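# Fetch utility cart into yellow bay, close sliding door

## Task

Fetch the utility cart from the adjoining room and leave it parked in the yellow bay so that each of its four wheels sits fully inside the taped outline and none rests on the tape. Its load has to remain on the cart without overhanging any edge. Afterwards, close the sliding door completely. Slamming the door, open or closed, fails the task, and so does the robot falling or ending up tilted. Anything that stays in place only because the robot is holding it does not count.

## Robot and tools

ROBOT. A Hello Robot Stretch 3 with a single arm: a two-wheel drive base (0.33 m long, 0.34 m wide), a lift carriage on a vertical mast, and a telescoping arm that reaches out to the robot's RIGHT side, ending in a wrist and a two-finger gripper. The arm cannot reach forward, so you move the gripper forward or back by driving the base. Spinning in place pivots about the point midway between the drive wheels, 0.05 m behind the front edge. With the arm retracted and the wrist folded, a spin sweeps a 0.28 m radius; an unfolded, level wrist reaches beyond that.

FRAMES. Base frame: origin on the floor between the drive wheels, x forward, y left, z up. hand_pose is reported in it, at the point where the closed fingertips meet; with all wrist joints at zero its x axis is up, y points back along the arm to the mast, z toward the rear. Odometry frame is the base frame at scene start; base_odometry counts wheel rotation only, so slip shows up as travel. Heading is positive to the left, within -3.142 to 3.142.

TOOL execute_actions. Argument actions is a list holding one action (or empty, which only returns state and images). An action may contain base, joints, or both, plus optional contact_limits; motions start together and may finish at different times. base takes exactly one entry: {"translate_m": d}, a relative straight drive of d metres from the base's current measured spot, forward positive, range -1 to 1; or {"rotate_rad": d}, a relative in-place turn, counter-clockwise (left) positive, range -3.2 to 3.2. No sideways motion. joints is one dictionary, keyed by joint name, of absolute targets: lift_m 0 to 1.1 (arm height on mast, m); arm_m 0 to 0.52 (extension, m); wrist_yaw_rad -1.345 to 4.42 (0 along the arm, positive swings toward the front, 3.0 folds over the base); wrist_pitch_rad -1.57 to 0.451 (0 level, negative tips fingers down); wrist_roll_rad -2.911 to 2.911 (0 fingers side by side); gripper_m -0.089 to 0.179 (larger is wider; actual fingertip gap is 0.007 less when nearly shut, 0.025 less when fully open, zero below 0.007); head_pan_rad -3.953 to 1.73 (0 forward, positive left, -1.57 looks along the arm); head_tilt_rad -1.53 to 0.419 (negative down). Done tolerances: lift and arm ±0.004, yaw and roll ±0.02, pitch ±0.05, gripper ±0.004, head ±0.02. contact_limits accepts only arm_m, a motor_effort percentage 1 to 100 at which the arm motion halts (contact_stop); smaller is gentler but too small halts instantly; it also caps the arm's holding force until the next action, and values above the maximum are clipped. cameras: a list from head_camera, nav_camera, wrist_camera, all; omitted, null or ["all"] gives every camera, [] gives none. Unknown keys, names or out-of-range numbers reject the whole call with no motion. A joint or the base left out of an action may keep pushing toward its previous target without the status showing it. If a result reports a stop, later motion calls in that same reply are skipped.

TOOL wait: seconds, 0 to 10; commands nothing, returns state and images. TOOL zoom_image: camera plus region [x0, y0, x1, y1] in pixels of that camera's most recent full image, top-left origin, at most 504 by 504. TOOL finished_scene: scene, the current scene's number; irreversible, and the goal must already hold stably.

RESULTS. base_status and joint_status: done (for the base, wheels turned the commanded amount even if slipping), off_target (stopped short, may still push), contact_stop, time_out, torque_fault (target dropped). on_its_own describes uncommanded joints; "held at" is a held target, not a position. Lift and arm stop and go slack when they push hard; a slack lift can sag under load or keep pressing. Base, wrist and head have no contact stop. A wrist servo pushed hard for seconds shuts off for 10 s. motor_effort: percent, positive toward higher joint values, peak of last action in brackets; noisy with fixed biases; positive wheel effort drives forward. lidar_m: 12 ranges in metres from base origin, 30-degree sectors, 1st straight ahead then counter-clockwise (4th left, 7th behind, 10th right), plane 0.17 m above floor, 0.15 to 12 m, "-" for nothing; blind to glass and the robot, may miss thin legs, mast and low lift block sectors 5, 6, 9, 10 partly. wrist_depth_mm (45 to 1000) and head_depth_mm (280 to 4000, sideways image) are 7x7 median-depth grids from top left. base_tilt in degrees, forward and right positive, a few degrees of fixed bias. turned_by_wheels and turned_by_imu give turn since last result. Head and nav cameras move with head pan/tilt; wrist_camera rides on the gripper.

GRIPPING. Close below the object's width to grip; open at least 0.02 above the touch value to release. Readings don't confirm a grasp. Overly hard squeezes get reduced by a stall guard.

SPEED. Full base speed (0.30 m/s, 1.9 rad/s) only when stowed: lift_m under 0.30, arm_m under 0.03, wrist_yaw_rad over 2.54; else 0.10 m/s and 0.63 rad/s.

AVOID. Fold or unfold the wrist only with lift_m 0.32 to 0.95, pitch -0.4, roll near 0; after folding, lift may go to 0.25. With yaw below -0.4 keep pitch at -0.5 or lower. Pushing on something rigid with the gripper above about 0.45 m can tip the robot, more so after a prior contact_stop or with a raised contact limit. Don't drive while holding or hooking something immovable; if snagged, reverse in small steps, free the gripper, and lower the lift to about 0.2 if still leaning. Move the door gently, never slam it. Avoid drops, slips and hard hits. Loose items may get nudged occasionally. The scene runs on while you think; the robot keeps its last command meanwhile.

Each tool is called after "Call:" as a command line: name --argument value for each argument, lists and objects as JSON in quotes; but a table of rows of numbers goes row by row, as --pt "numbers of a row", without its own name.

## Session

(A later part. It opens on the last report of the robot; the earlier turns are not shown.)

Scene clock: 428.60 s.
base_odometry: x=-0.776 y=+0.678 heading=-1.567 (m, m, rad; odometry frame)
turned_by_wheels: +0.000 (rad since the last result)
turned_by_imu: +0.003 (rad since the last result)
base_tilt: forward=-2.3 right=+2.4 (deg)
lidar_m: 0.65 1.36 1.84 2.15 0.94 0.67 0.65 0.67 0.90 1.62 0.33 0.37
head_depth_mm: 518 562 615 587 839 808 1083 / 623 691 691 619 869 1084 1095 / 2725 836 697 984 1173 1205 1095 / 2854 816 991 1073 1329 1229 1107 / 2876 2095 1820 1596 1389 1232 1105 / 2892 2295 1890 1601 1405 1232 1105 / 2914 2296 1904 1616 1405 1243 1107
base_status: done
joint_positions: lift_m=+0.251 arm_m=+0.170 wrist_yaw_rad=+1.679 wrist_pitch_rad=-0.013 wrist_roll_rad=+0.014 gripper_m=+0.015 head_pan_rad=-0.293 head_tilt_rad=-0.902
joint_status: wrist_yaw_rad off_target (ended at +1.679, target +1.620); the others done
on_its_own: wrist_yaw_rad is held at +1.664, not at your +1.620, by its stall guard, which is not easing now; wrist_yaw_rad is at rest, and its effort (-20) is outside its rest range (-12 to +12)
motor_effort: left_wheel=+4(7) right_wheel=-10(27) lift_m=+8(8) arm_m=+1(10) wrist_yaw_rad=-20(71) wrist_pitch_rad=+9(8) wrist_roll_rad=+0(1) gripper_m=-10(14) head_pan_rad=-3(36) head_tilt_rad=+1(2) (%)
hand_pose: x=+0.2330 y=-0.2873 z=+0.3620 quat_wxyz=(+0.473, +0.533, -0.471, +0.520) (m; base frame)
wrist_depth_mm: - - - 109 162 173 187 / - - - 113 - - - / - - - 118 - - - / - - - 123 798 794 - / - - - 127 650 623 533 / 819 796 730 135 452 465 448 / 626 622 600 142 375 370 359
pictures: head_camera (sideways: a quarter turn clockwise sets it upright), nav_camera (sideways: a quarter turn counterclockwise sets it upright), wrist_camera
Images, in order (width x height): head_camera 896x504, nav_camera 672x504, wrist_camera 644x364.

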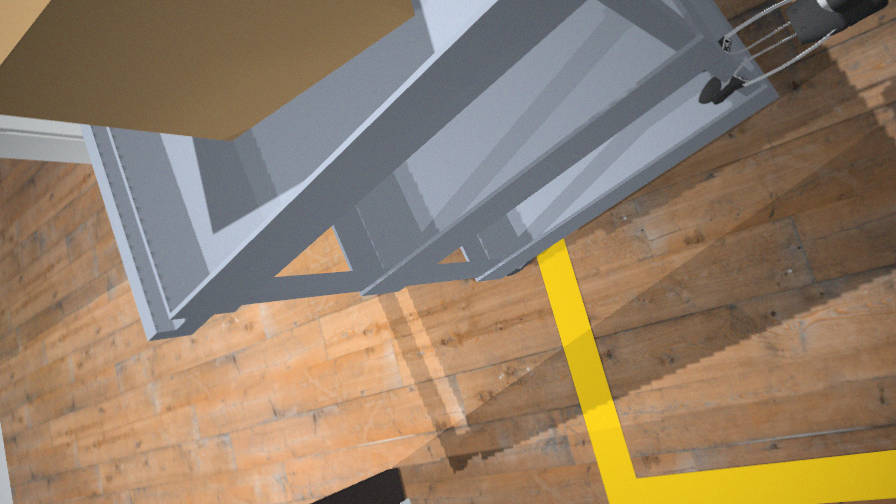

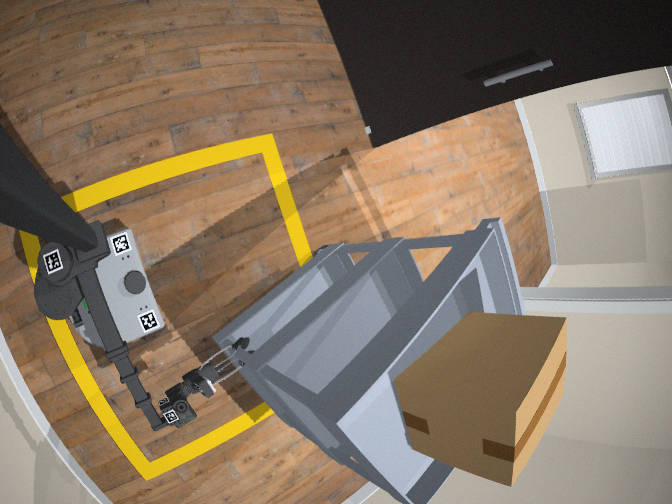

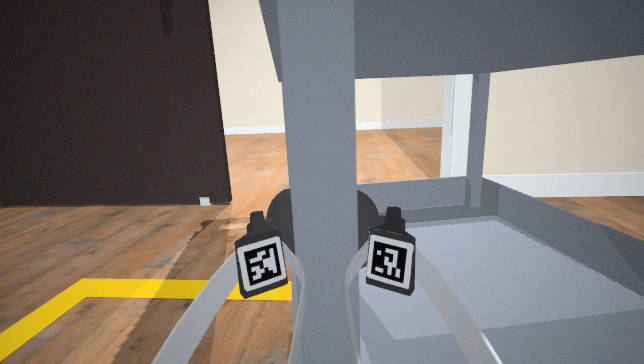

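Call:
execute_actions --actions '[{"base":{"translate_m":-0.28},"joints":{"wrist_yaw_rad":1.66,"arm_m":0.06,"head_pan_rad":-0.5,"head_tilt_rad":-1.0}}]'

Scene clock: 439.93 s.
base_odometry: x=-0.778 y=+0.958 heading=-1.566 (m, m, rad; odometry frame)
turned_by_wheels: +0.000 (rad since the last result)
turned_by_imu: +0.002 (rad since the last result)
base_tilt: forward=-2.3 right=+2.4 (deg)
lidar_m: 0.82 1.65 2.24 1.57 0.53 0.38 0.37 0.38 0.51 0.60 0.27 0.25
head_depth_mm: 400 462 581 561 853 1182 1111 / 402 456 565 563 810 1166 1082 / 523 595 619 566 681 1141 1110 / 822 754 646 914 1179 1198 1103 / 806 756 1026 1455 1334 1205 1092 / 2342 1952 1719 1517 1343 1210 1103 / 2390 2004 1733 1506 1347 1212 1096
base_status: done
joint_positions: lift_m=+0.251 arm_m=+0.060 wrist_yaw_rad=+1.680 wrist_pitch_rad=-0.014 wrist_roll_rad=+0.013 gripper_m=+0.015 head_pan_rad=-0.493 head_tilt_rad=-0.988
joint_status: wrist_yaw_rad off_target (ended at +1.680, target +1.660); the others done
on_its_own: wrist_yaw_rad is at rest, and its effort (-26) is outside its rest range (-12 to +12)
motor_effort: left_wheel=+4(7) right_wheel=-8(25) lift_m=+8(8) arm_m=+0(14) wrist_yaw_rad=-26(100) wrist_pitch_rad=+8(9) wrist_roll_rad=+0(0) gripper_m=-13(17) head_pan_rad=-3(25) head_tilt_rad=-7(19) (%)
hand_pose: x=+0.2330 y=-0.1771 z=+0.3619 quat_wxyz=(+0.473, +0.533, -0.471, +0.520) (m; base frame)
wrist_depth_mm: - - - 109 161 171 184 / - - - 113 - - - / - - - 118 - - - / - - - 123 - - - / - - - 128 649 634 592 / 797 795 732 133 452 466 458 / 623 626 600 140 376 368 364
pictures: head_camera (sideways: a quarter turn clockwise sets it upright), nav_camera (sideways: a quarter turn counterclockwise sets it upright), wrist_camera
Images, in order (width x height): head_camera 896x504, nav_camera 672x504, wrist_camera 644x364.

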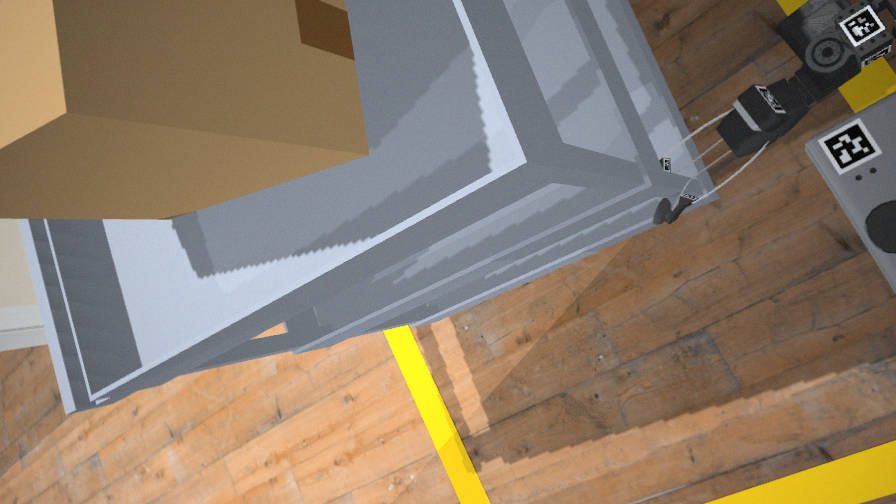

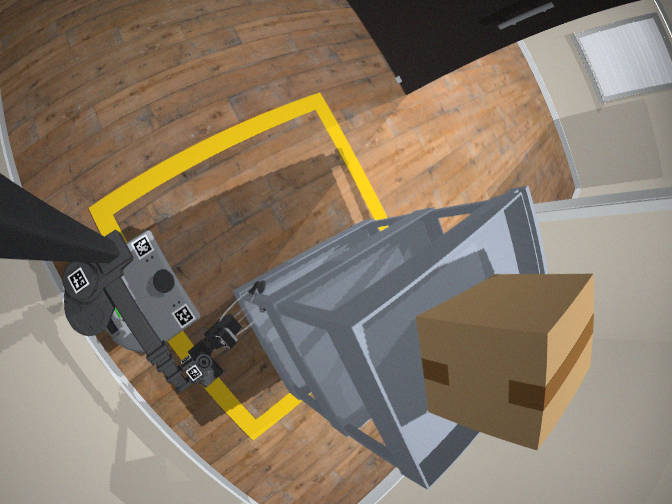

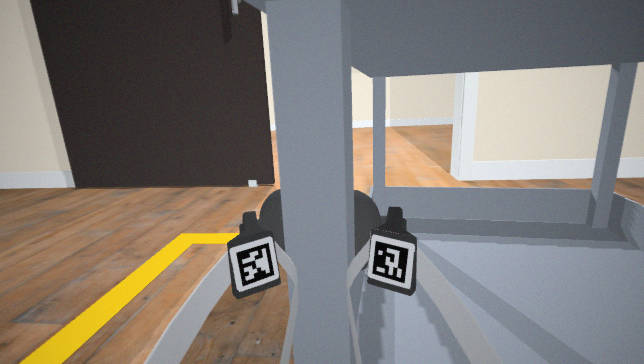

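Call:
execute_actions --actions '[{"joints":{"gripper_m":0.09,"wrist_yaw_rad":1.69}}]' --cameras '[]'

Call:
execute_actions --actions '[{"base":{"translate_m":-0.07}}]' --cameras '["wrist_camera","nav_camera"]'

Scene clock: 459.53 s.
base_odometry: x=-0.778 y=+0.958 heading=-1.567 (m, m, rad; odometry frame)
turned_by_wheels: +0.000 (rad since the last result)
turned_by_imu: +0.000 (rad since the last result)
base_tilt: forward=-2.3 right=+2.4 (deg)
lidar_m: 0.82 1.65 2.24 1.57 0.53 0.38 0.37 0.38 0.51 0.59 0.27 0.25
head_depth_mm: 399 462 579 561 858 1186 1114 / 402 453 563 564 810 1147 1080 / 520 591 623 565 678 1087 1113 / 822 754 648 913 1175 1196 1105 / 805 758 1028 1448 1339 1198 1092 / 2334 1943 1724 1508 1342 1209 1098 / 2417 2017 1725 1517 1350 1215 1098
base_status: not commanded
joint_positions: lift_m=+0.251 arm_m=+0.060 wrist_yaw_rad=+1.688 wrist_pitch_rad=-0.016 wrist_roll_rad=+0.013 gripper_m=+0.090 head_pan_rad=-0.493 head_tilt_rad=-0.988
joint_status: all done
motor_effort: left_wheel=+1(3) right_wheel=-1(10) lift_m=+8(8) arm_m=+1(1) wrist_yaw_rad=+3(24) wrist_pitch_rad=+10(11) wrist_roll_rad=+0(1) gripper_m=+0(97) head_pan_rad=-5(5) head_tilt_rad=-7(7) (%)
hand_pose: x=+0.2327 y=-0.1751 z=+0.3612 quat_wxyz=(+0.472, +0.535, -0.468, +0.521) (m; base frame)
wrist_depth_mm: - - - 109 165 176 190 / - - - 113 - - - / - - - 118 - - - / - - - 124 - - - / - - - 129 655 630 595 / 810 802 730 135 468 461 454 / 624 617 600 141 376 369 361
pictures: none
No camera images: the call's "cameras" was empty. Leave "cameras" out to get every camera's image.

Scene clock: 461.40 s.
base_odometry: x=-0.778 y=+1.028 heading=-1.567 (m, m, rad; odometry frame)
turned_by_wheels: +0.000 (rad since the last result)
turned_by_imu: +0.000 (rad since the last result)
base_tilt: forward=-2.4 right=+2.4 (deg)
lidar_m: 0.79 1.73 2.23 1.27 0.43 0.31 0.30 0.31 0.41 1.08 0.36 0.31
head_depth_mm: 451 545 626 885 1175 1184 1115 / 444 533 620 593 1043 1203 1074 / 459 541 621 578 844 1174 1111 / 833 740 646 862 1153 1187 1103 / 840 759 1038 1427 1341 1202 1099 / 831 1913 1721 1513 1349 1206 1095 / 2404 2008 1726 1519 1346 1210 1097
base_status: done
joint_positions: lift_m=+0.251 arm_m=+0.060 wrist_yaw_rad=+1.688 wrist_pitch_rad=-0.017 wrist_roll_rad=+0.013 gripper_m=+0.090 head_pan_rad=-0.493 head_tilt_rad=-0.988
joint_status: not commanded
motor_effort: left_wheel=+1(3) right_wheel=-1(4) lift_m=+8(8) arm_m=+1(1) wrist_yaw_rad=+3(3) wrist_pitch_rad=+10(11) wrist_roll_rad=+0(0) gripper_m=+0(0) head_pan_rad=-4(4) head_tilt_rad=-7(7) (%)
hand_pose: x=+0.2327 y=-0.1751 z=+0.3611 quat_wxyz=(+0.472, +0.536, -0.468, +0.521) (m; base frame)
wrist_depth_mm: - - - 170 166 178 191 / - - - 183 - - - / - - - 191 - - - / - - - - 811 759 - / - - - 506 649 635 586 / 813 789 721 480 471 457 455 / 623 611 599 377 373 367 361
pictures: nav_camera (sideways: a quarter turn counterclockwise sets it upright), wrist_camera
Images, in order (width x height): nav_camera 672x504, wrist_camera 644x364.

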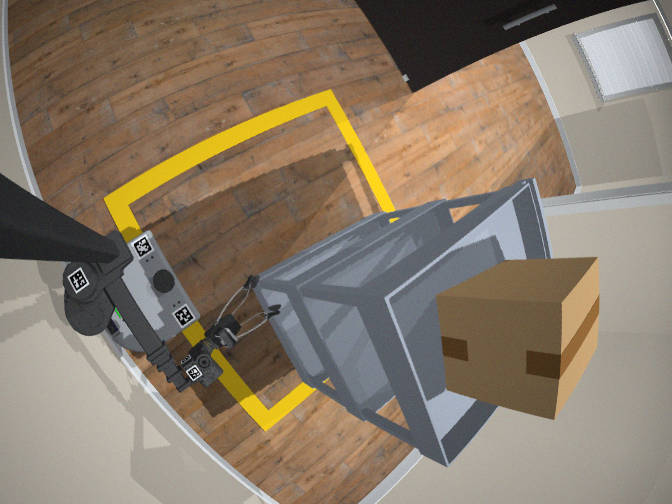

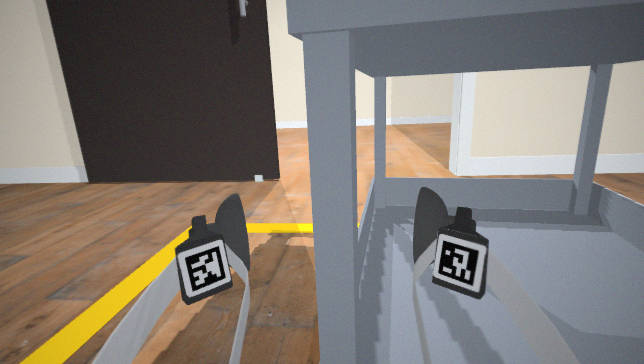

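Call:
execute_actions --actions '[{"joints":{"wrist_pitch_rad":-0.4,"gripper_m":0.03}}]' --cameras '[]'

Call:
execute_actions --actions '[{"joints":{"lift_m":0.36}}]' --cameras '[]'

Call:
execute_actions --actions '[{"joints":{"wrist_yaw_rad":3.0,"arm_m":0.0}}]' --cameras '["nav_camera"]'

Scene clock: 467.27 s.
base_odometry: x=-0.778 y=+1.028 heading=-1.567 (m, m, rad; odometry frame)
turned_by_wheels: +0.000 (rad since the last result)
turned_by_imu: +0.000 (rad since the last result)
base_tilt: forward=-2.3 right=+2.4 (deg)
lidar_m: 0.79 1.73 2.23 1.27 0.43 0.31 0.30 0.31 0.41 1.08 0.36 0.30
head_depth_mm: 451 546 626 885 1180 1186 1115 / 444 532 618 593 1044 1200 1067 / 460 540 619 577 851 1176 1112 / 832 739 649 866 1152 1197 1102 / 840 761 1038 1428 1337 1209 1096 / 830 1916 1713 1508 1332 1208 1099 / 2376 2007 1727 1509 1348 1208 1102
base_status: not commanded
joint_positions: lift_m=+0.251 arm_m=+0.060 wrist_yaw_rad=+1.688 wrist_pitch_rad=-0.413 wrist_roll_rad=+0.013 gripper_m=+0.030 head_pan_rad=-0.493 head_tilt_rad=-0.988
joint_status: all done
motor_effort: left_wheel=+1(1) right_wheel=-1(1) lift_m=+8(8) arm_m=+0(0) wrist_yaw_rad=+3(3) wrist_pitch_rad=+8(11) wrist_roll_rad=+0(0) gripper_m=+0(93) head_pan_rad=-4(4) head_tilt_rad=-7(8) (%)
hand_pose: x=+0.2021 y=-0.1788 z=+0.2645 quat_wxyz=(+0.566, +0.616, -0.355, +0.417) (m; base frame)
wrist_depth_mm: - - - 174 726 695 652 / - - - 192 619 595 575 / 873 850 816 446 467 449 438 / 674 655 643 242 371 360 354 / 547 544 529 254 232 226 215 / 470 461 436 420 411 251 234 / 404 398 387 388 379 375 363
pictures: none
No camera images: the call's "cameras" was empty. Leave "cameras" out to get every camera's image.

Scene clock: 469.10 s.
base_odometry: x=-0.778 y=+1.028 heading=-1.567 (m, m, rad; odometry frame)
turned_by_wheels: +0.000 (rad since the last result)
turned_by_imu: +0.000 (rad since the last result)
base_tilt: forward=-2.3 right=+2.4 (deg)
lidar_m: 0.79 1.72 2.23 1.27 0.43 0.31 0.30 0.31 0.41 1.07 0.36 0.30
head_depth_mm: 452 544 626 885 1171 1183 1059 / 444 533 619 592 1043 1210 1083 / 459 541 622 576 850 1163 1119 / 835 737 649 867 1159 1204 1109 / 837 757 1036 1426 1335 1214 1096 / 827 1912 1705 1502 1342 1209 1096 / 2379 2023 1732 1509 1342 1218 1102
base_status: not commanded
joint_positions: lift_m=+0.359 arm_m=+0.060 wrist_yaw_rad=+1.688 wrist_pitch_rad=-0.414 wrist_roll_rad=+0.013 gripper_m=+0.030 head_pan_rad=-0.493 head_tilt_rad=-0.988
joint_status: all done
motor_effort: left_wheel=+1(1) right_wheel=-2(1) lift_m=+33(36) arm_m=+1(1) wrist_yaw_rad=+3(3) wrist_pitch_rad=+9(9) wrist_roll_rad=+0(0) gripper_m=+1(0) head_pan_rad=-4(4) head_tilt_rad=-7(7) (%)
hand_pose: x=+0.2020 y=-0.1788 z=+0.3727 quat_wxyz=(+0.567, +0.616, -0.354, +0.416) (m; base frame)
wrist_depth_mm: - - - 171 - - 648 / - - - 193 791 763 - / - - - 606 675 672 603 / 873 848 827 399 547 534 516 / 703 694 681 269 463 448 435 / 593 585 562 313 304 382 374 / 521 517 509 473 326 290 279
pictures: none
No camera images: the call's "cameras" was empty. Leave "cameras" out to get every camera's image.

Scene clock: 470.77 s.
base_odometry: x=-0.778 y=+1.028 heading=-1.567 (m, m, rad; odometry frame)
turned_by_wheels: +0.000 (rad since the last result)
turned_by_imu: +0.000 (rad since the last result)
base_tilt: forward=-2.3 right=+2.4 (deg)
lidar_m: 0.79 1.73 2.24 1.27 0.43 0.31 0.30 0.31 0.41 1.08 0.36 0.30
head_depth_mm: 452 545 627 884 1181 1185 1083 / 445 532 620 594 1046 1193 - / 459 541 624 576 854 1176 1115 / 832 737 646 866 1154 1195 1103 / 841 755 1038 1426 1334 1208 1091 / 828 1905 1716 1505 1334 1205 1100 / 2427 2024 1717 1517 1343 1211 1098
base_status: not commanded
joint_positions: lift_m=+0.359 arm_m=+0.002 wrist_yaw_rad=+2.998 wrist_pitch_rad=-0.414 wrist_roll_rad=+0.013 gripper_m=+0.030 head_pan_rad=-0.493 head_tilt_rad=-0.988
joint_status: all done
joint sent to its limit — the command would take arm_m past its lower limit, so that joint was sent only as far as its limit.
motor_effort: left_wheel=+1(1) right_wheel=-1(1) lift_m=+33(33) arm_m=-3(1) wrist_yaw_rad=+3(9) wrist_pitch_rad=+9(9) wrist_roll_rad=+0(0) gripper_m=+1(0) head_pan_rad=-4(3) head_tilt_rad=-7(7) (%)
hand_pose: x=+0.0110 y=+0.0755 z=+0.3727 quat_wxyz=(+0.196, +0.705, +0.094, +0.675) (m; base frame)
wrist_depth_mm: 443 - - - - - - / 444 - - - - - - / 438 555 - - 981 955 935 / 422 583 821 821 791 767 761 / 411 589 - 666 672 639 630 / 397 558 - 570 545 552 542 / 387 506 - - 494 484 481
pictures: nav_camera (sideways: a quarter turn counterclockwise sets it upright)
Images, in order (width x height): nav_camera 672x504.

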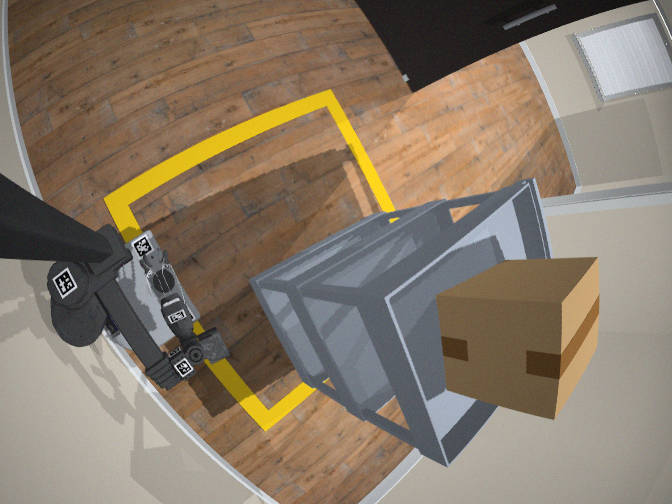

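Call:
execute_actions --actions '[{"base":{"rotate_rad":0.894},"joints":{"lift_m":0.25,"head_pan_rad":0,"head_tilt_rad":-0.5}}]' --cameras '["nav_camera"]'

Call:
execute_actions --actions '[{"base":{"translate_m":1.0}}]' --cameras '[]'

Call:
execute_actions --actions '[{"base":{"translate_m":0.8},"joints":{"head_pan_rad":-1.2,"head_tilt_rad":-0.5}}]'

Scene clock: 489.90 s.
base_odometry: x=-0.778 y=+1.028 heading=-0.673 (m, m, rad; odometry frame)
turned_by_wheels: +0.894 (rad since the last result)
turned_by_imu: +0.896 (rad since the last result)
base_tilt: forward=-2.3 right=+2.3 (deg)
lidar_m: 2.04 2.14 0.53 0.33 0.30 0.30 0.36 0.70 0.42 0.31 0.41 1.69
head_depth_mm: 1625 1741 1856 2015 1883 1505 1262 / 1819 1971 2093 2253 1889 1510 1265 / 2024 2198 2399 2457 1897 1514 1268 / 2212 2410 2657 2481 1910 1522 1278 / 2149 2309 2524 2520 1906 1535 1274 / 2005 2149 2309 2442 1928 1540 1273 / 1863 1989 2144 2288 1928 1549 1275
base_status: done
joint_positions: lift_m=+0.251 arm_m=+0.002 wrist_yaw_rad=+2.998 wrist_pitch_rad=-0.415 wrist_roll_rad=+0.013 gripper_m=+0.030 head_pan_rad=-0.007 head_tilt_rad=-0.507
joint_status: all done
motor_effort: left_wheel=-2(6) right_wheel=+1(5) lift_m=+8(32) arm_m=-3(3) wrist_yaw_rad=+2(3) wrist_pitch_rad=+9(9) wrist_roll_rad=+0(0) gripper_m=+1(1) head_pan_rad=+4(42) head_tilt_rad=+4(41) (%)
hand_pose: x=+0.0109 y=+0.0754 z=+0.2642 quat_wxyz=(+0.196, +0.705, +0.095, +0.675) (m; base frame)
wrist_depth_mm: 243 - 353 462 652 - - / 260 - 386 502 735 964 957 / 272 301 419 545 727 742 715 / 287 325 468 583 609 592 583 / 302 357 - 538 523 501 491 / 311 - - - 421 427 419 / - - - - 380 373 371
pictures: nav_camera (sideways: a quarter turn counterclockwise sets it upright)
Images, in order (width x height): nav_camera 672x504.

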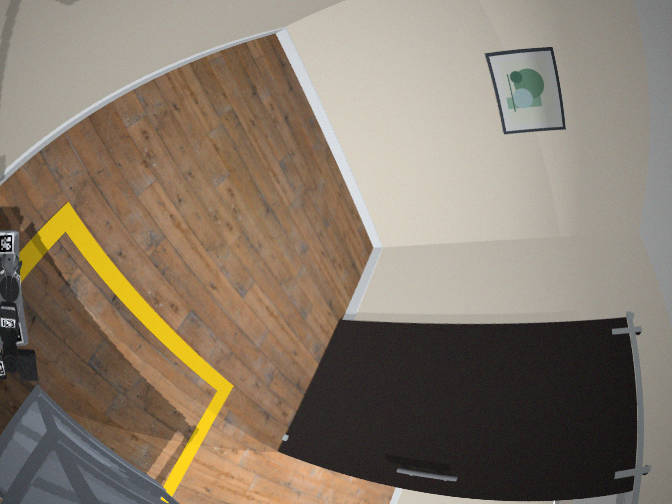

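Scene clock: 494.93 s.
base_odometry: x=+0.004 y=+0.405 heading=-0.673 (m, m, rad; odometry frame)
turned_by_wheels: +0.000 (rad since the last result)
turned_by_imu: -0.001 (rad since the last result)
base_tilt: forward=-2.3 right=+2.4 (deg)
lidar_m: 1.32 1.38 1.39 1.05 0.94 0.95 1.15 0.96 0.98 1.14 1.03 1.03
head_depth_mm: 1035 1113 1201 1287 1409 1422 1260 / 1142 1221 1329 1444 1604 1502 1261 / 1253 1354 1486 1652 1771 1517 1268 / 1393 1535 1674 1872 1901 1525 1265 / 1381 1494 1622 1794 1848 1531 1271 / 1293 1381 1498 1623 1765 1532 1281 / 1209 1288 1390 1499 1634 1535 1282
base_status: done
joint_positions: lift_m=+0.251 arm_m=+0.002 wrist_yaw_rad=+2.999 wrist_pitch_rad=-0.415 wrist_roll_rad=+0.013 gripper_m=+0.030 head_pan_rad=-0.007 head_tilt_rad=-0.506
joint_status: not commanded
motor_effort: left_wheel=-1(5) right_wheel=+0(6) lift_m=+8(8) arm_m=-3(3) wrist_yaw_rad=+2(3) wrist_pitch_rad=+9(10) wrist_roll_rad=+0(0) gripper_m=+0(0) head_pan_rad=+5(5) head_tilt_rad=+4(4) (%)
hand_pose: x=+0.0107 y=+0.0755 z=+0.2642 quat_wxyz=(+0.196, +0.705, +0.095, +0.675) (m; base frame)
wrist_depth_mm: 722 - - - - - - / 761 - - - - 992 959 / 779 832 818 781 763 747 717 / 670 654 642 639 615 596 586 / 548 532 - 539 524 504 490 / 478 - - - 425 427 420 / - - - - 381 376 370
pictures: none
No camera images: the call's "cameras" was empty. Leave "cameras" out to get every camera's image.

Scene clock: 499.30 s.
base_odometry: x=+0.630 y=-0.093 heading=-0.673 (m, m, rad; odometry frame)
turned_by_wheels: +0.000 (rad since the last result)
turned_by_imu: -0.001 (rad since the last result)
base_tilt: forward=-2.4 right=+2.3 (deg)
lidar_m: 0.69 0.77 0.78 0.94 1.46 1.47 1.72 1.63 0.90 0.57 0.52 0.57
head_depth_mm: 457 503 559 631 720 842 1018 / 441 484 537 603 688 794 949 / 428 467 517 577 653 752 887 / 415 453 498 552 623 710 834 / 403 439 488 549 634 734 872 / 435 478 522 575 639 724 831 / 428 462 504 556 616 690 787
base_status: done
joint_positions: lift_m=+0.251 arm_m=+0.002 wrist_yaw_rad=+2.999 wrist_pitch_rad=-0.415 wrist_roll_rad=+0.013 gripper_m=+0.030 head_pan_rad=-1.193 head_tilt_rad=-0.506
joint_status: all done
motor_effort: left_wheel=-1(4) right_wheel=+1(5) lift_m=+8(8) arm_m=-3(3) wrist_yaw_rad=+1(2) wrist_pitch_rad=+9(9) wrist_roll_rad=+0(0) gripper_m=+1(1) head_pan_rad=-5(49) head_tilt_rad=+3(4) (%)
hand_pose: x=+0.0107 y=+0.0754 z=+0.2642 quat_wxyz=(+0.196, +0.705, +0.095, +0.675) (m; base frame)
wrist_depth_mm: - - - - 816 697 597 / - - - - 873 736 628 / 861 827 808 783 763 734 659 / 671 656 635 633 609 597 589 / 548 537 - 537 523 497 495 / 475 - - - 421 428 421 / - - - - 379 375 371
pictures: head_camera (sideways: a quarter turn clockwise sets it upright), nav_camera (sideways: a quarter turn counterclockwise sets it upright), wrist_camera
Images, in order (width x height): head_camera 896x504, nav_camera 672x504, wrist_camera 644x364.

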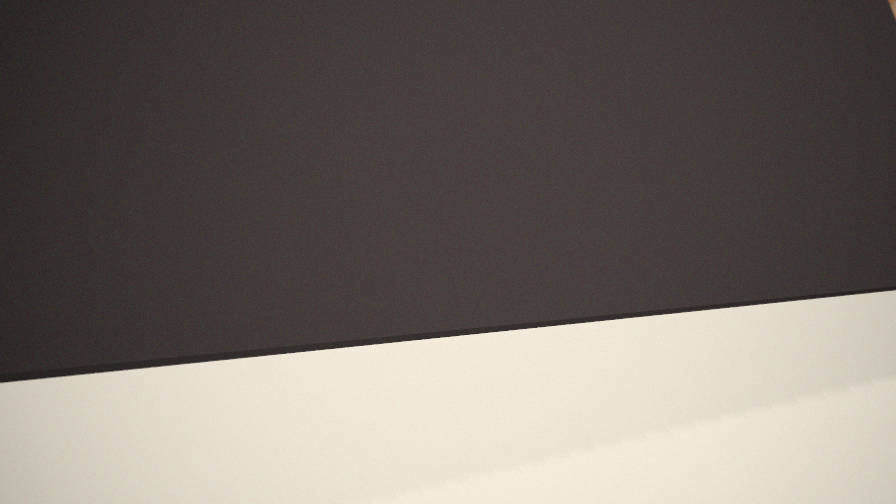

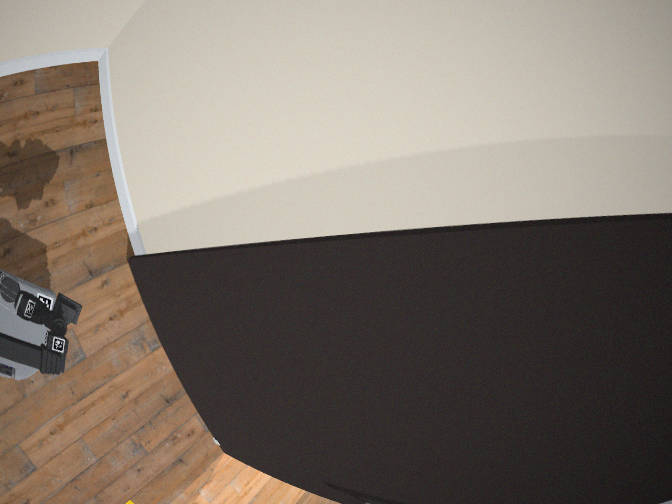

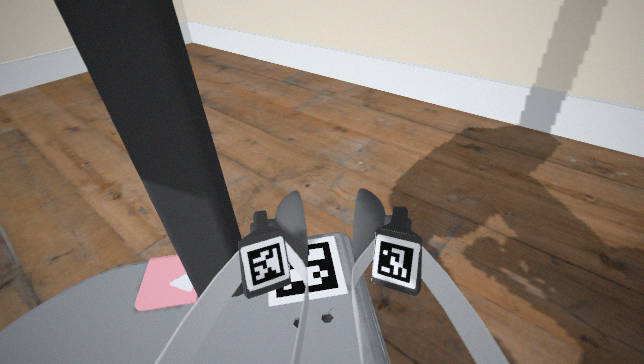

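Call:
execute_actions --actions '[{"base":{"rotate_rad":0.44},"joints":{"lift_m":0.36,"wrist_pitch_rad":-0.4}}]' --cameras '[]'

Call:
execute_actions --actions '[{"base":{"translate_m":0.26},"joints":{"wrist_yaw_rad":1.5}}]' --cameras '[]'

Call:
execute_actions --actions '[{"base":{"rotate_rad":0.233},"joints":{"head_pan_rad":-1.9,"head_tilt_rad":-0.8}}]'

Scene clock: 507.27 s.
base_odometry: x=+0.630 y=-0.093 heading=-0.233 (m, m, rad; odometry frame)
turned_by_wheels: +0.440 (rad since the last result)
turned_by_imu: +0.441 (rad since the last result)
base_tilt: forward=-2.4 right=+2.4 (deg)
lidar_m: 0.77 0.77 0.89 1.46 1.46 1.68 1.63 1.04 0.59 0.52 0.57 0.65
head_depth_mm: 428 459 478 517 571 649 755 / 436 475 522 580 645 719 812 / 441 481 528 589 663 759 888 / 446 487 537 599 678 776 909 / 452 493 545 607 686 792 936 / 457 502 553 620 702 810 959 / 462 508 562 630 716 830 986
base_status: done
joint_positions: lift_m=+0.359 arm_m=+0.002 wrist_yaw_rad=+2.999 wrist_pitch_rad=-0.415 wrist_roll_rad=+0.013 gripper_m=+0.030 head_pan_rad=-1.193 head_tilt_rad=-0.506
joint_status: all done
motor_effort: left_wheel=-1(6) right_wheel=+1(6) lift_m=+34(36) arm_m=-3(3) wrist_yaw_rad=+2(1) wrist_pitch_rad=+9(9) wrist_roll_rad=+0(0) gripper_m=+0(0) head_pan_rad=-4(4) head_tilt_rad=+4(4) (%)
hand_pose: x=+0.0107 y=+0.0754 z=+0.3725 quat_wxyz=(+0.196, +0.705, +0.095, +0.675) (m; base frame)
wrist_depth_mm: - - - - - 846 661 / - - - - - 889 694 / - - - - 993 895 722 / 851 841 823 813 793 768 711 / 704 696 - 668 662 642 631 / 604 596 - 571 547 553 541 / 523 525 - - 494 480 476
pictures: none
No camera images: the call's "cameras" was empty. Leave "cameras" out to get every camera's image.

Scene clock: 511.10 s.
base_odometry: x=+0.883 y=-0.154 heading=-0.233 (m, m, rad; odometry frame)
turned_by_wheels: +0.000 (rad since the last result)
turned_by_imu: +0.000 (rad since the last result)
base_tilt: forward=-2.3 right=+2.3 (deg)
lidar_m: 0.53 0.52 0.61 1.04 1.53 1.77 1.89 0.90 0.56 0.50 0.50 0.57
head_depth_mm: 372 406 445 494 556 632 735 / 376 411 452 501 564 644 752 / 381 417 459 510 574 658 770 / 386 422 464 519 585 673 788 / 391 428 473 528 595 684 806 / 396 434 479 535 607 701 829 / 401 439 488 546 620 716 851
base_status: done
joint_positions: lift_m=+0.359 arm_m=+0.002 wrist_yaw_rad=+1.502 wrist_pitch_rad=-0.415 wrist_roll_rad=+0.013 gripper_m=+0.030 head_pan_rad=-1.193 head_tilt_rad=-0.506
joint_status: all done
motor_effort: left_wheel=-1(2) right_wheel=+1(4) lift_m=+33(33) arm_m=-3(3) wrist_yaw_rad=-2(2) wrist_pitch_rad=+10(9) wrist_roll_rad=+0(0) gripper_m=+0(2) head_pan_rad=-4(4) head_tilt_rad=+4(4) (%)
hand_pose: x=+0.2028 y=-0.1626 z=+0.3725 quat_wxyz=(+0.603, +0.581, -0.410, +0.362) (m; base frame)
wrist_depth_mm: 377 403 440 480 501 368 282 / 404 436 478 524 549 381 291 / 437 474 524 587 592 402 303 / 473 518 574 641 630 423 312 / 517 569 611 659 581 446 326 / 553 584 567 577 546 459 339 / 521 515 505 500 490 446 352
pictures: none
No camera images: the call's "cameras" was empty. Leave "cameras" out to get every camera's image.

Scene clock: 512.37 s.
base_odometry: x=+0.883 y=-0.154 heading=+0.000 (m, m, rad; odometry frame)
turned_by_wheels: +0.233 (rad since the last result)
turned_by_imu: +0.234 (rad since the last result)
base_tilt: forward=-2.4 right=+2.4 (deg)
lidar_m: 0.53 0.54 0.72 1.53 1.57 1.92 1.89 0.65 0.52 0.49 0.51 0.55
head_depth_mm: 467 520 594 728 959 1245 1116 / 464 537 634 745 922 1197 1128 / 446 514 604 731 930 1208 1143 / 432 493 575 691 860 1146 1154 / 417 474 549 652 801 1045 1127 / 403 455 526 619 755 961 1115 / 389 439 503 589 713 895 1101
base_status: done
joint_positions: lift_m=+0.359 arm_m=+0.002 wrist_yaw_rad=+1.502 wrist_pitch_rad=-0.415 wrist_roll_rad=+0.013 gripper_m=+0.030 head_pan_rad=-1.893 head_tilt_rad=-0.790
joint_status: all done
motor_effort: left_wheel=-1(4) right_wheel=+1(4) lift_m=+33(33) arm_m=-3(3) wrist_yaw_rad=-2(2) wrist_pitch_rad=+9(10) wrist_roll_rad=+0(0) gripper_m=+1(0) head_pan_rad=-4(48) head_tilt_rad=-6(32) (%)
hand_pose: x=+0.2028 y=-0.1627 z=+0.3725 quat_wxyz=(+0.603, +0.581, -0.410, +0.362) (m; base frame)
wrist_depth_mm: 384 395 405 420 431 441 355 / 418 434 444 462 476 481 364 / 459 472 492 507 531 525 369 / 507 535 549 566 600 543 378 / 568 584 595 621 633 549 385 / 594 588 564 568 547 527 390 / 517 514 501 501 491 475 388
pictures: head_camera (sideways: a quarter turn clockwise sets it upright), nav_camera (sideways: a quarter turn counterclockwise sets it upright), wrist_camera
Images, in order (width x height): head_camera 896x504, nav_camera 672x504, wrist_camera 644x364.

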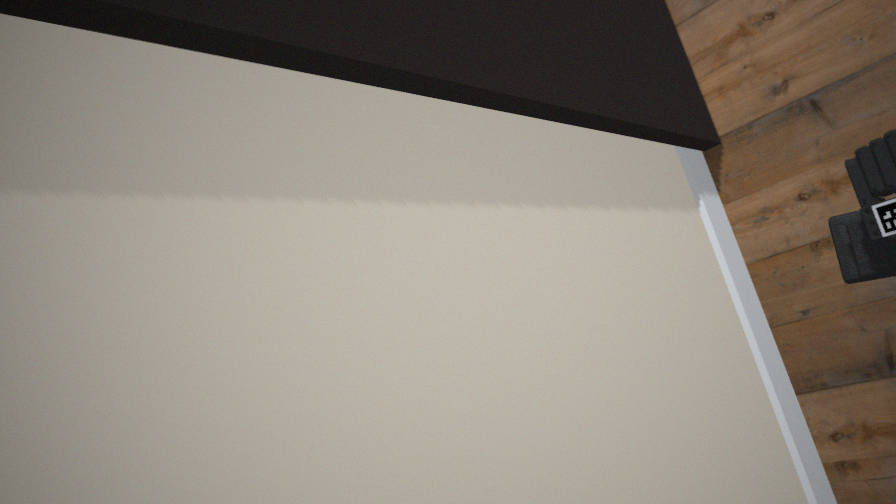

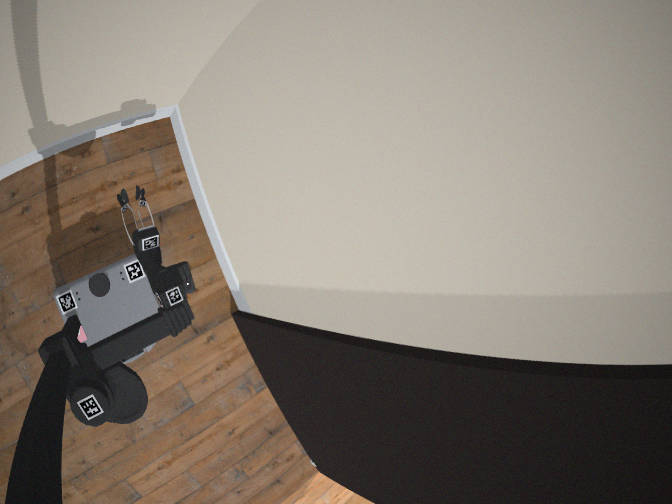

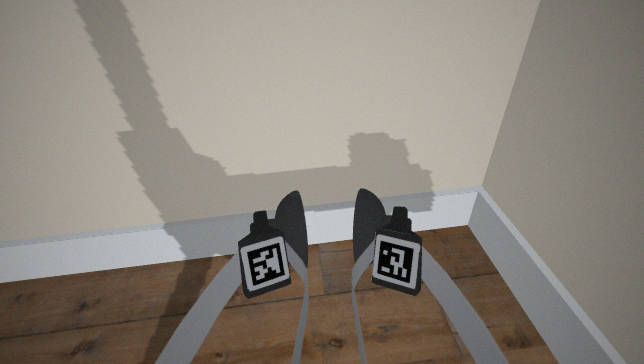

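Call:
execute_actions --actions '[{"joints":{"wrist_pitch_rad":-0.55,"gripper_m":-0.02,"wrist_yaw_rad":-0.3}}]' --cameras '[]'

Call:
execute_actions --actions '[{"joints":{"wrist_yaw_rad":-1.25,"head_pan_rad":-2.2,"head_tilt_rad":-1.0}}]'

Scene clock: 519.43 s.
base_odometry: x=+0.883 y=-0.154 heading=+0.000 (m, m, rad; odometry frame)
turned_by_wheels: +0.000 (rad since the last result)
turned_by_imu: +0.001 (rad since the last result)
base_tilt: forward=-2.4 right=+2.4 (deg)
lidar_m: 0.52 0.54 0.72 1.53 1.58 1.91 1.89 0.65 0.52 0.50 0.51 0.55
head_depth_mm: 466 520 594 730 959 1240 1124 / 465 537 635 744 921 1201 1120 / 448 514 603 731 928 1210 1145 / 431 493 575 689 861 1140 1166 / 417 473 549 653 805 1049 1131 / 401 456 525 619 754 964 1117 / 389 439 503 590 709 896 1101
base_status: not commanded
joint_positions: lift_m=+0.359 arm_m=+0.002 wrist_yaw_rad=-0.298 wrist_pitch_rad=-0.562 wrist_roll_rad=+0.013 gripper_m=-0.019 head_pan_rad=-1.893 head_tilt_rad=-0.790
joint_status: all done
motor_effort: left_wheel=-2(2) right_wheel=+2(2) lift_m=+33(34) arm_m=-3(3) wrist_yaw_rad=-2(5) wrist_pitch_rad=+7(9) wrist_roll_rad=+0(0) gripper_m=-11(97) head_pan_rad=-3(3) head_tilt_rad=-6(6) (%)
hand_pose: x=-0.0814 y=-0.3421 z=+0.3411 quat_wxyz=(+0.638, +0.091, -0.705, -0.296) (m; base frame)
wrist_depth_mm: 204 220 239 263 290 310 292 / 223 240 264 293 330 337 346 / 245 267 296 335 383 376 423 / 274 298 339 384 451 443 539 / 307 342 392 - 526 529 549 / 348 396 435 493 498 490 486 / 391 448 458 453 446 442 435
pictures: none
No camera images: the call's "cameras" was empty. Leave "cameras" out to get every camera's image.

Scene clock: 520.90 s.
base_odometry: x=+0.883 y=-0.154 heading=+0.000 (m, m, rad; odometry frame)
turned_by_wheels: +0.000 (rad since the last result)
turned_by_imu: +0.000 (rad since the last result)
base_tilt: forward=-2.4 right=+2.4 (deg)
lidar_m: 0.53 0.54 0.72 1.53 1.58 1.92 1.89 0.65 0.52 0.50 0.51 0.55
head_depth_mm: 647 816 1096 1441 1313 1189 - / 585 720 933 1310 1325 1197 - / 535 643 810 1086 1312 1214 - / 520 622 768 1000 1295 1234 - / 517 605 726 908 1205 1203 1085 / 482 556 657 802 1033 1192 1097 / 451 514 601 720 902 1166 1103
base_status: not commanded
joint_positions: lift_m=+0.359 arm_m=+0.002 wrist_yaw_rad=-1.248 wrist_pitch_rad=-0.562 wrist_roll_rad=+0.013 gripper_m=-0.019 head_pan_rad=-2.193 head_tilt_rad=-0.987
joint_status: all done
motor_effort: left_wheel=-1(1) right_wheel=+2(1) lift_m=+33(33) arm_m=-3(3) wrist_yaw_rad=-2(4) wrist_pitch_rad=+7(7) wrist_roll_rad=-1(0) gripper_m=-10(11) head_pan_rad=-3(31) head_tilt_rad=-8(26) (%)
hand_pose: x=-0.2150 y=-0.2116 z=+0.3411 quat_wxyz=(+0.433, -0.241, -0.669, -0.555) (m; base frame)
wrist_depth_mm: 275 327 486 929 - - - / 306 338 510 899 920 918 877 / 324 367 532 776 770 752 734 / 333 407 561 668 647 636 630 / 339 448 554 - 564 553 546 / 344 446 516 490 496 492 486 / 353 443 460 453 449 446 434
pictures: head_camera (sideways: a quarter turn clockwise sets it upright), nav_camera (sideways: a quarter turn counterclockwise sets it upright), wrist_camera
Images, in order (width x height): head_camera 896x504, nav_camera 672x504, wrist_camera 644x364.

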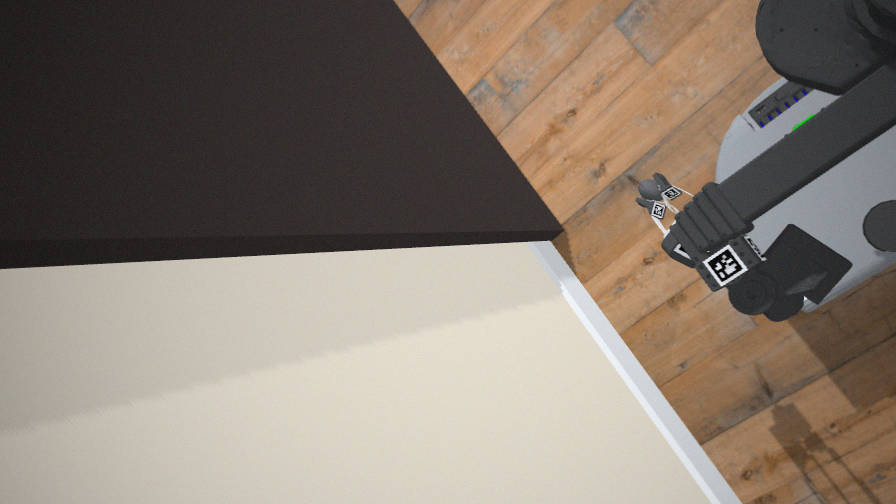

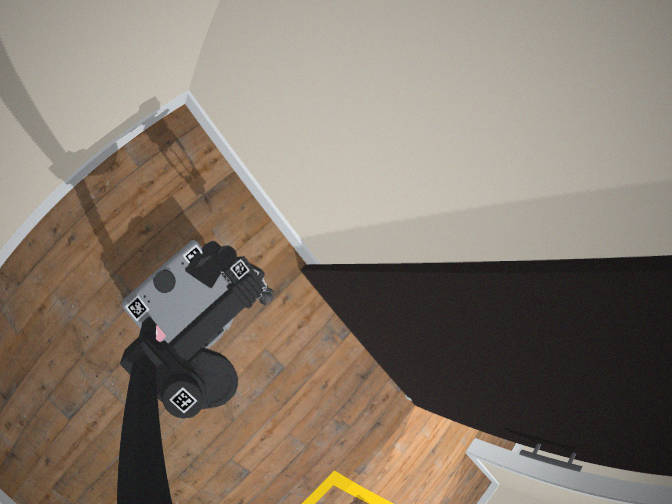

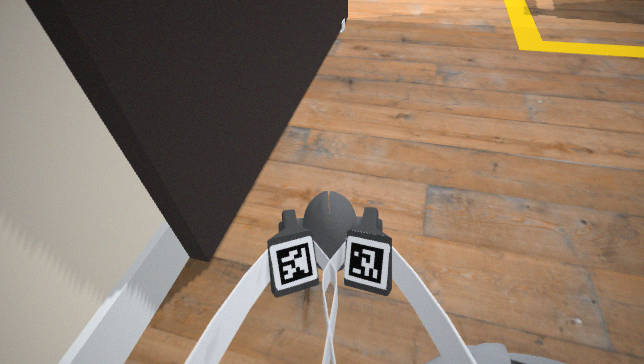

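Call:
execute_actions --actions '[{"joints":{"wrist_yaw_rad":-1.1,"arm_m":0.22},"contact_limits":{"arm_m":12}}]' --cameras '["head_camera","wrist_camera"]'

Scene clock: 533.43 s.
base_odometry: x=+0.883 y=-0.154 heading=+0.000 (m, m, rad; odometry frame)
turned_by_wheels: +0.000 (rad since the last result)
turned_by_imu: +0.001 (rad since the last result)
base_tilt: forward=-2.4 right=+2.4 (deg)
lidar_m: 0.53 0.54 0.72 1.53 1.57 1.92 1.89 0.65 0.52 0.49 0.51 0.55
head_depth_mm: 647 815 1094 1440 1316 1187 - / 586 720 935 1319 1320 1201 - / 535 644 805 1086 1302 1228 - / 520 624 766 1010 1288 1182 - / 517 604 727 910 - 1202 1097 / 482 556 656 803 967 1192 1100 / 450 514 601 719 900 1161 1099
base_status: not commanded
joint_positions: lift_m=+0.359 arm_m=+0.220 wrist_yaw_rad=-1.101 wrist_pitch_rad=-0.562 wrist_roll_rad=+0.013 gripper_m=-0.019 head_pan_rad=-2.193 head_tilt_rad=-0.987
joint_status: all done
motor_effort: left_wheel=-2(2) right_wheel=+1(1) lift_m=+34(33) arm_m=+3(4) wrist_yaw_rad=+2(4) wrist_pitch_rad=+8(8) wrist_roll_rad=+0(0) gripper_m=-11(12) head_pan_rad=-5(5) head_tilt_rad=-7(8) (%)
contact_limits: arm_m 12 (drawing in: default 24, maximum 40; extending or still: default 35, maximum 56)
hand_pose: x=-0.2034 y=-0.4568 z=+0.3410 quat_wxyz=(+0.472, -0.191, -0.684, -0.522) (m; base frame)
wrist_depth_mm: 86 101 138 210 223 - - / 89 105 148 234 291 897 880 / 93 110 157 262 417 747 728 / 97 116 169 291 610 642 622 / 101 122 179 - 562 552 538 / 104 128 181 396 491 493 483 / 108 136 242 425 447 443 438
pictures: head_camera (sideways: a quarter turn clockwise sets it upright), wrist_camera
Images, in order (width x height): head_camera 896x504, wrist_camera 644x364.

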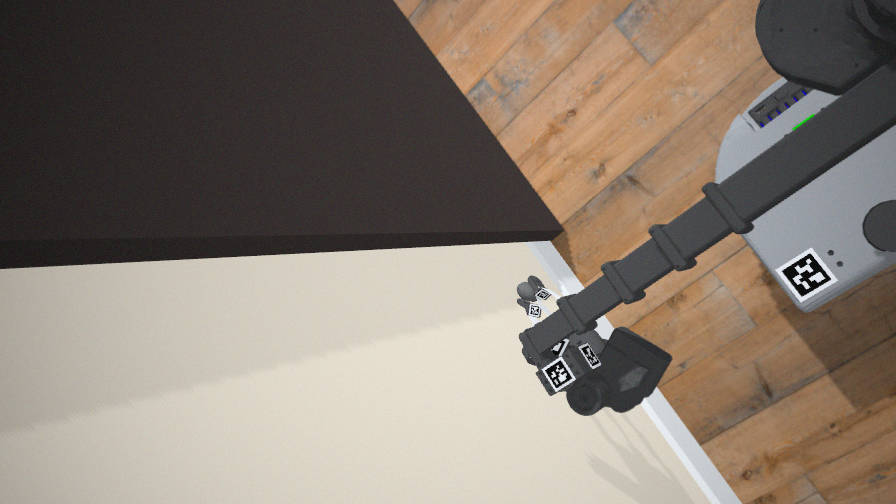

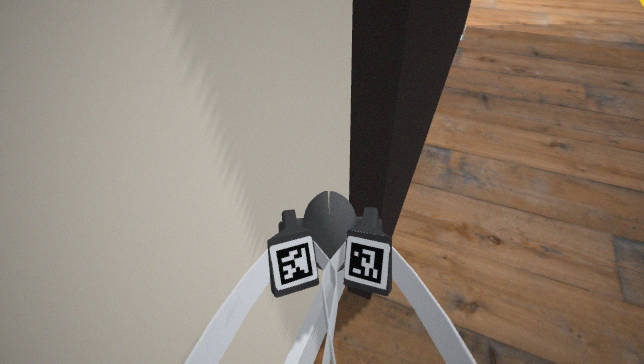

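Call:
execute_actions --actions '[]'

Scene clock: 543.67 s.
base_odometry: x=+0.883 y=-0.154 heading=+0.000 (m, m, rad; odometry frame)
turned_by_wheels: +0.000 (rad since the last result)
turned_by_imu: +0.000 (rad since the last result)
base_tilt: forward=-2.4 right=+2.4 (deg)
lidar_m: 0.53 0.54 0.72 1.53 1.58 1.92 1.89 0.65 0.52 0.50 0.51 0.55
head_depth_mm: 649 816 1099 1440 1315 1187 - / 587 720 932 1309 1313 1195 - / 535 643 810 1084 1316 1219 - / 520 623 769 1001 1295 1186 - / 518 604 726 906 - 1201 1094 / 482 556 658 807 969 1186 1096 / 450 516 600 723 899 1161 1105
base_status: not commanded
joint_positions: lift_m=+0.359 arm_m=+0.220 wrist_yaw_rad=-1.101 wrist_pitch_rad=-0.562 wrist_roll_rad=+0.013 gripper_m=-0.019 head_pan_rad=-2.193 head_tilt_rad=-0.987
joint_status: all done
motor_effort: left_wheel=-1(2) right_wheel=+1(1) lift_m=+33(33) arm_m=+4(4) wrist_yaw_rad=+2(4) wrist_pitch_rad=+8(8) wrist_roll_rad=+0(0) gripper_m=-11(12) head_pan_rad=-4(5) head_tilt_rad=-7(8) (%)
contact_limits: arm_m 12 (drawing in: default 24, maximum 40; extending or still: default 35, maximum 56)
hand_pose: x=-0.2034 y=-0.4568 z=+0.3410 quat_wxyz=(+0.472, -0.191, -0.684, -0.522) (m; base frame)
wrist_depth_mm: 86 101 138 211 221 - - / 89 105 147 233 288 906 877 / 93 110 157 261 416 742 729 / 96 116 168 292 605 636 628 / 101 122 179 - 556 555 546 / 104 129 182 396 497 493 486 / 108 136 242 425 445 440 436
pictures: head_camera (sideways: a quarter turn clockwise sets it upright), nav_camera (sideways: a quarter turn counterclockwise sets it upright), wrist_camera
Images, in order (width x height): head_camera 896x504, nav_camera 672x504, wrist_camera 644x364.

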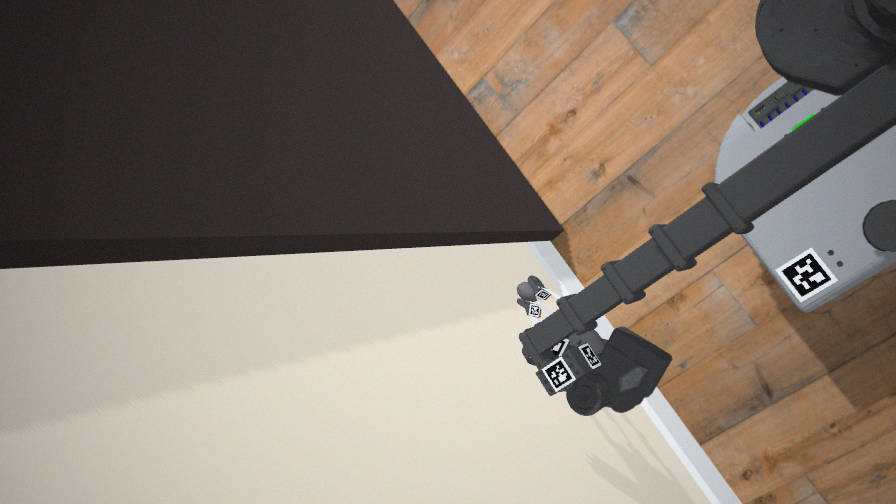

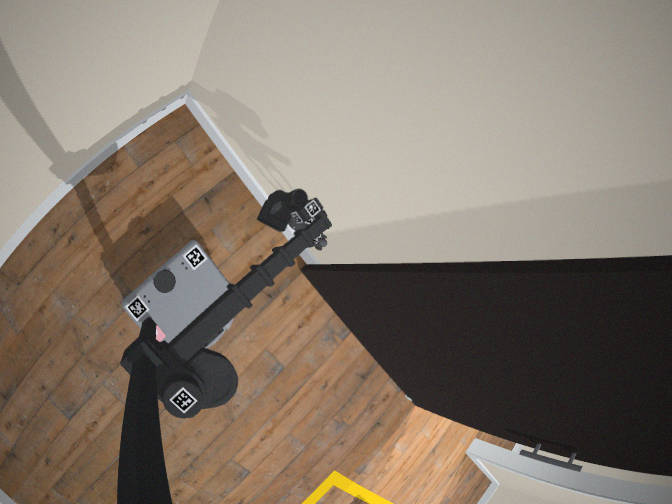

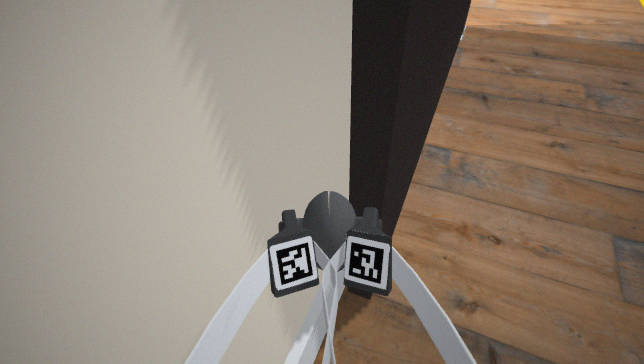

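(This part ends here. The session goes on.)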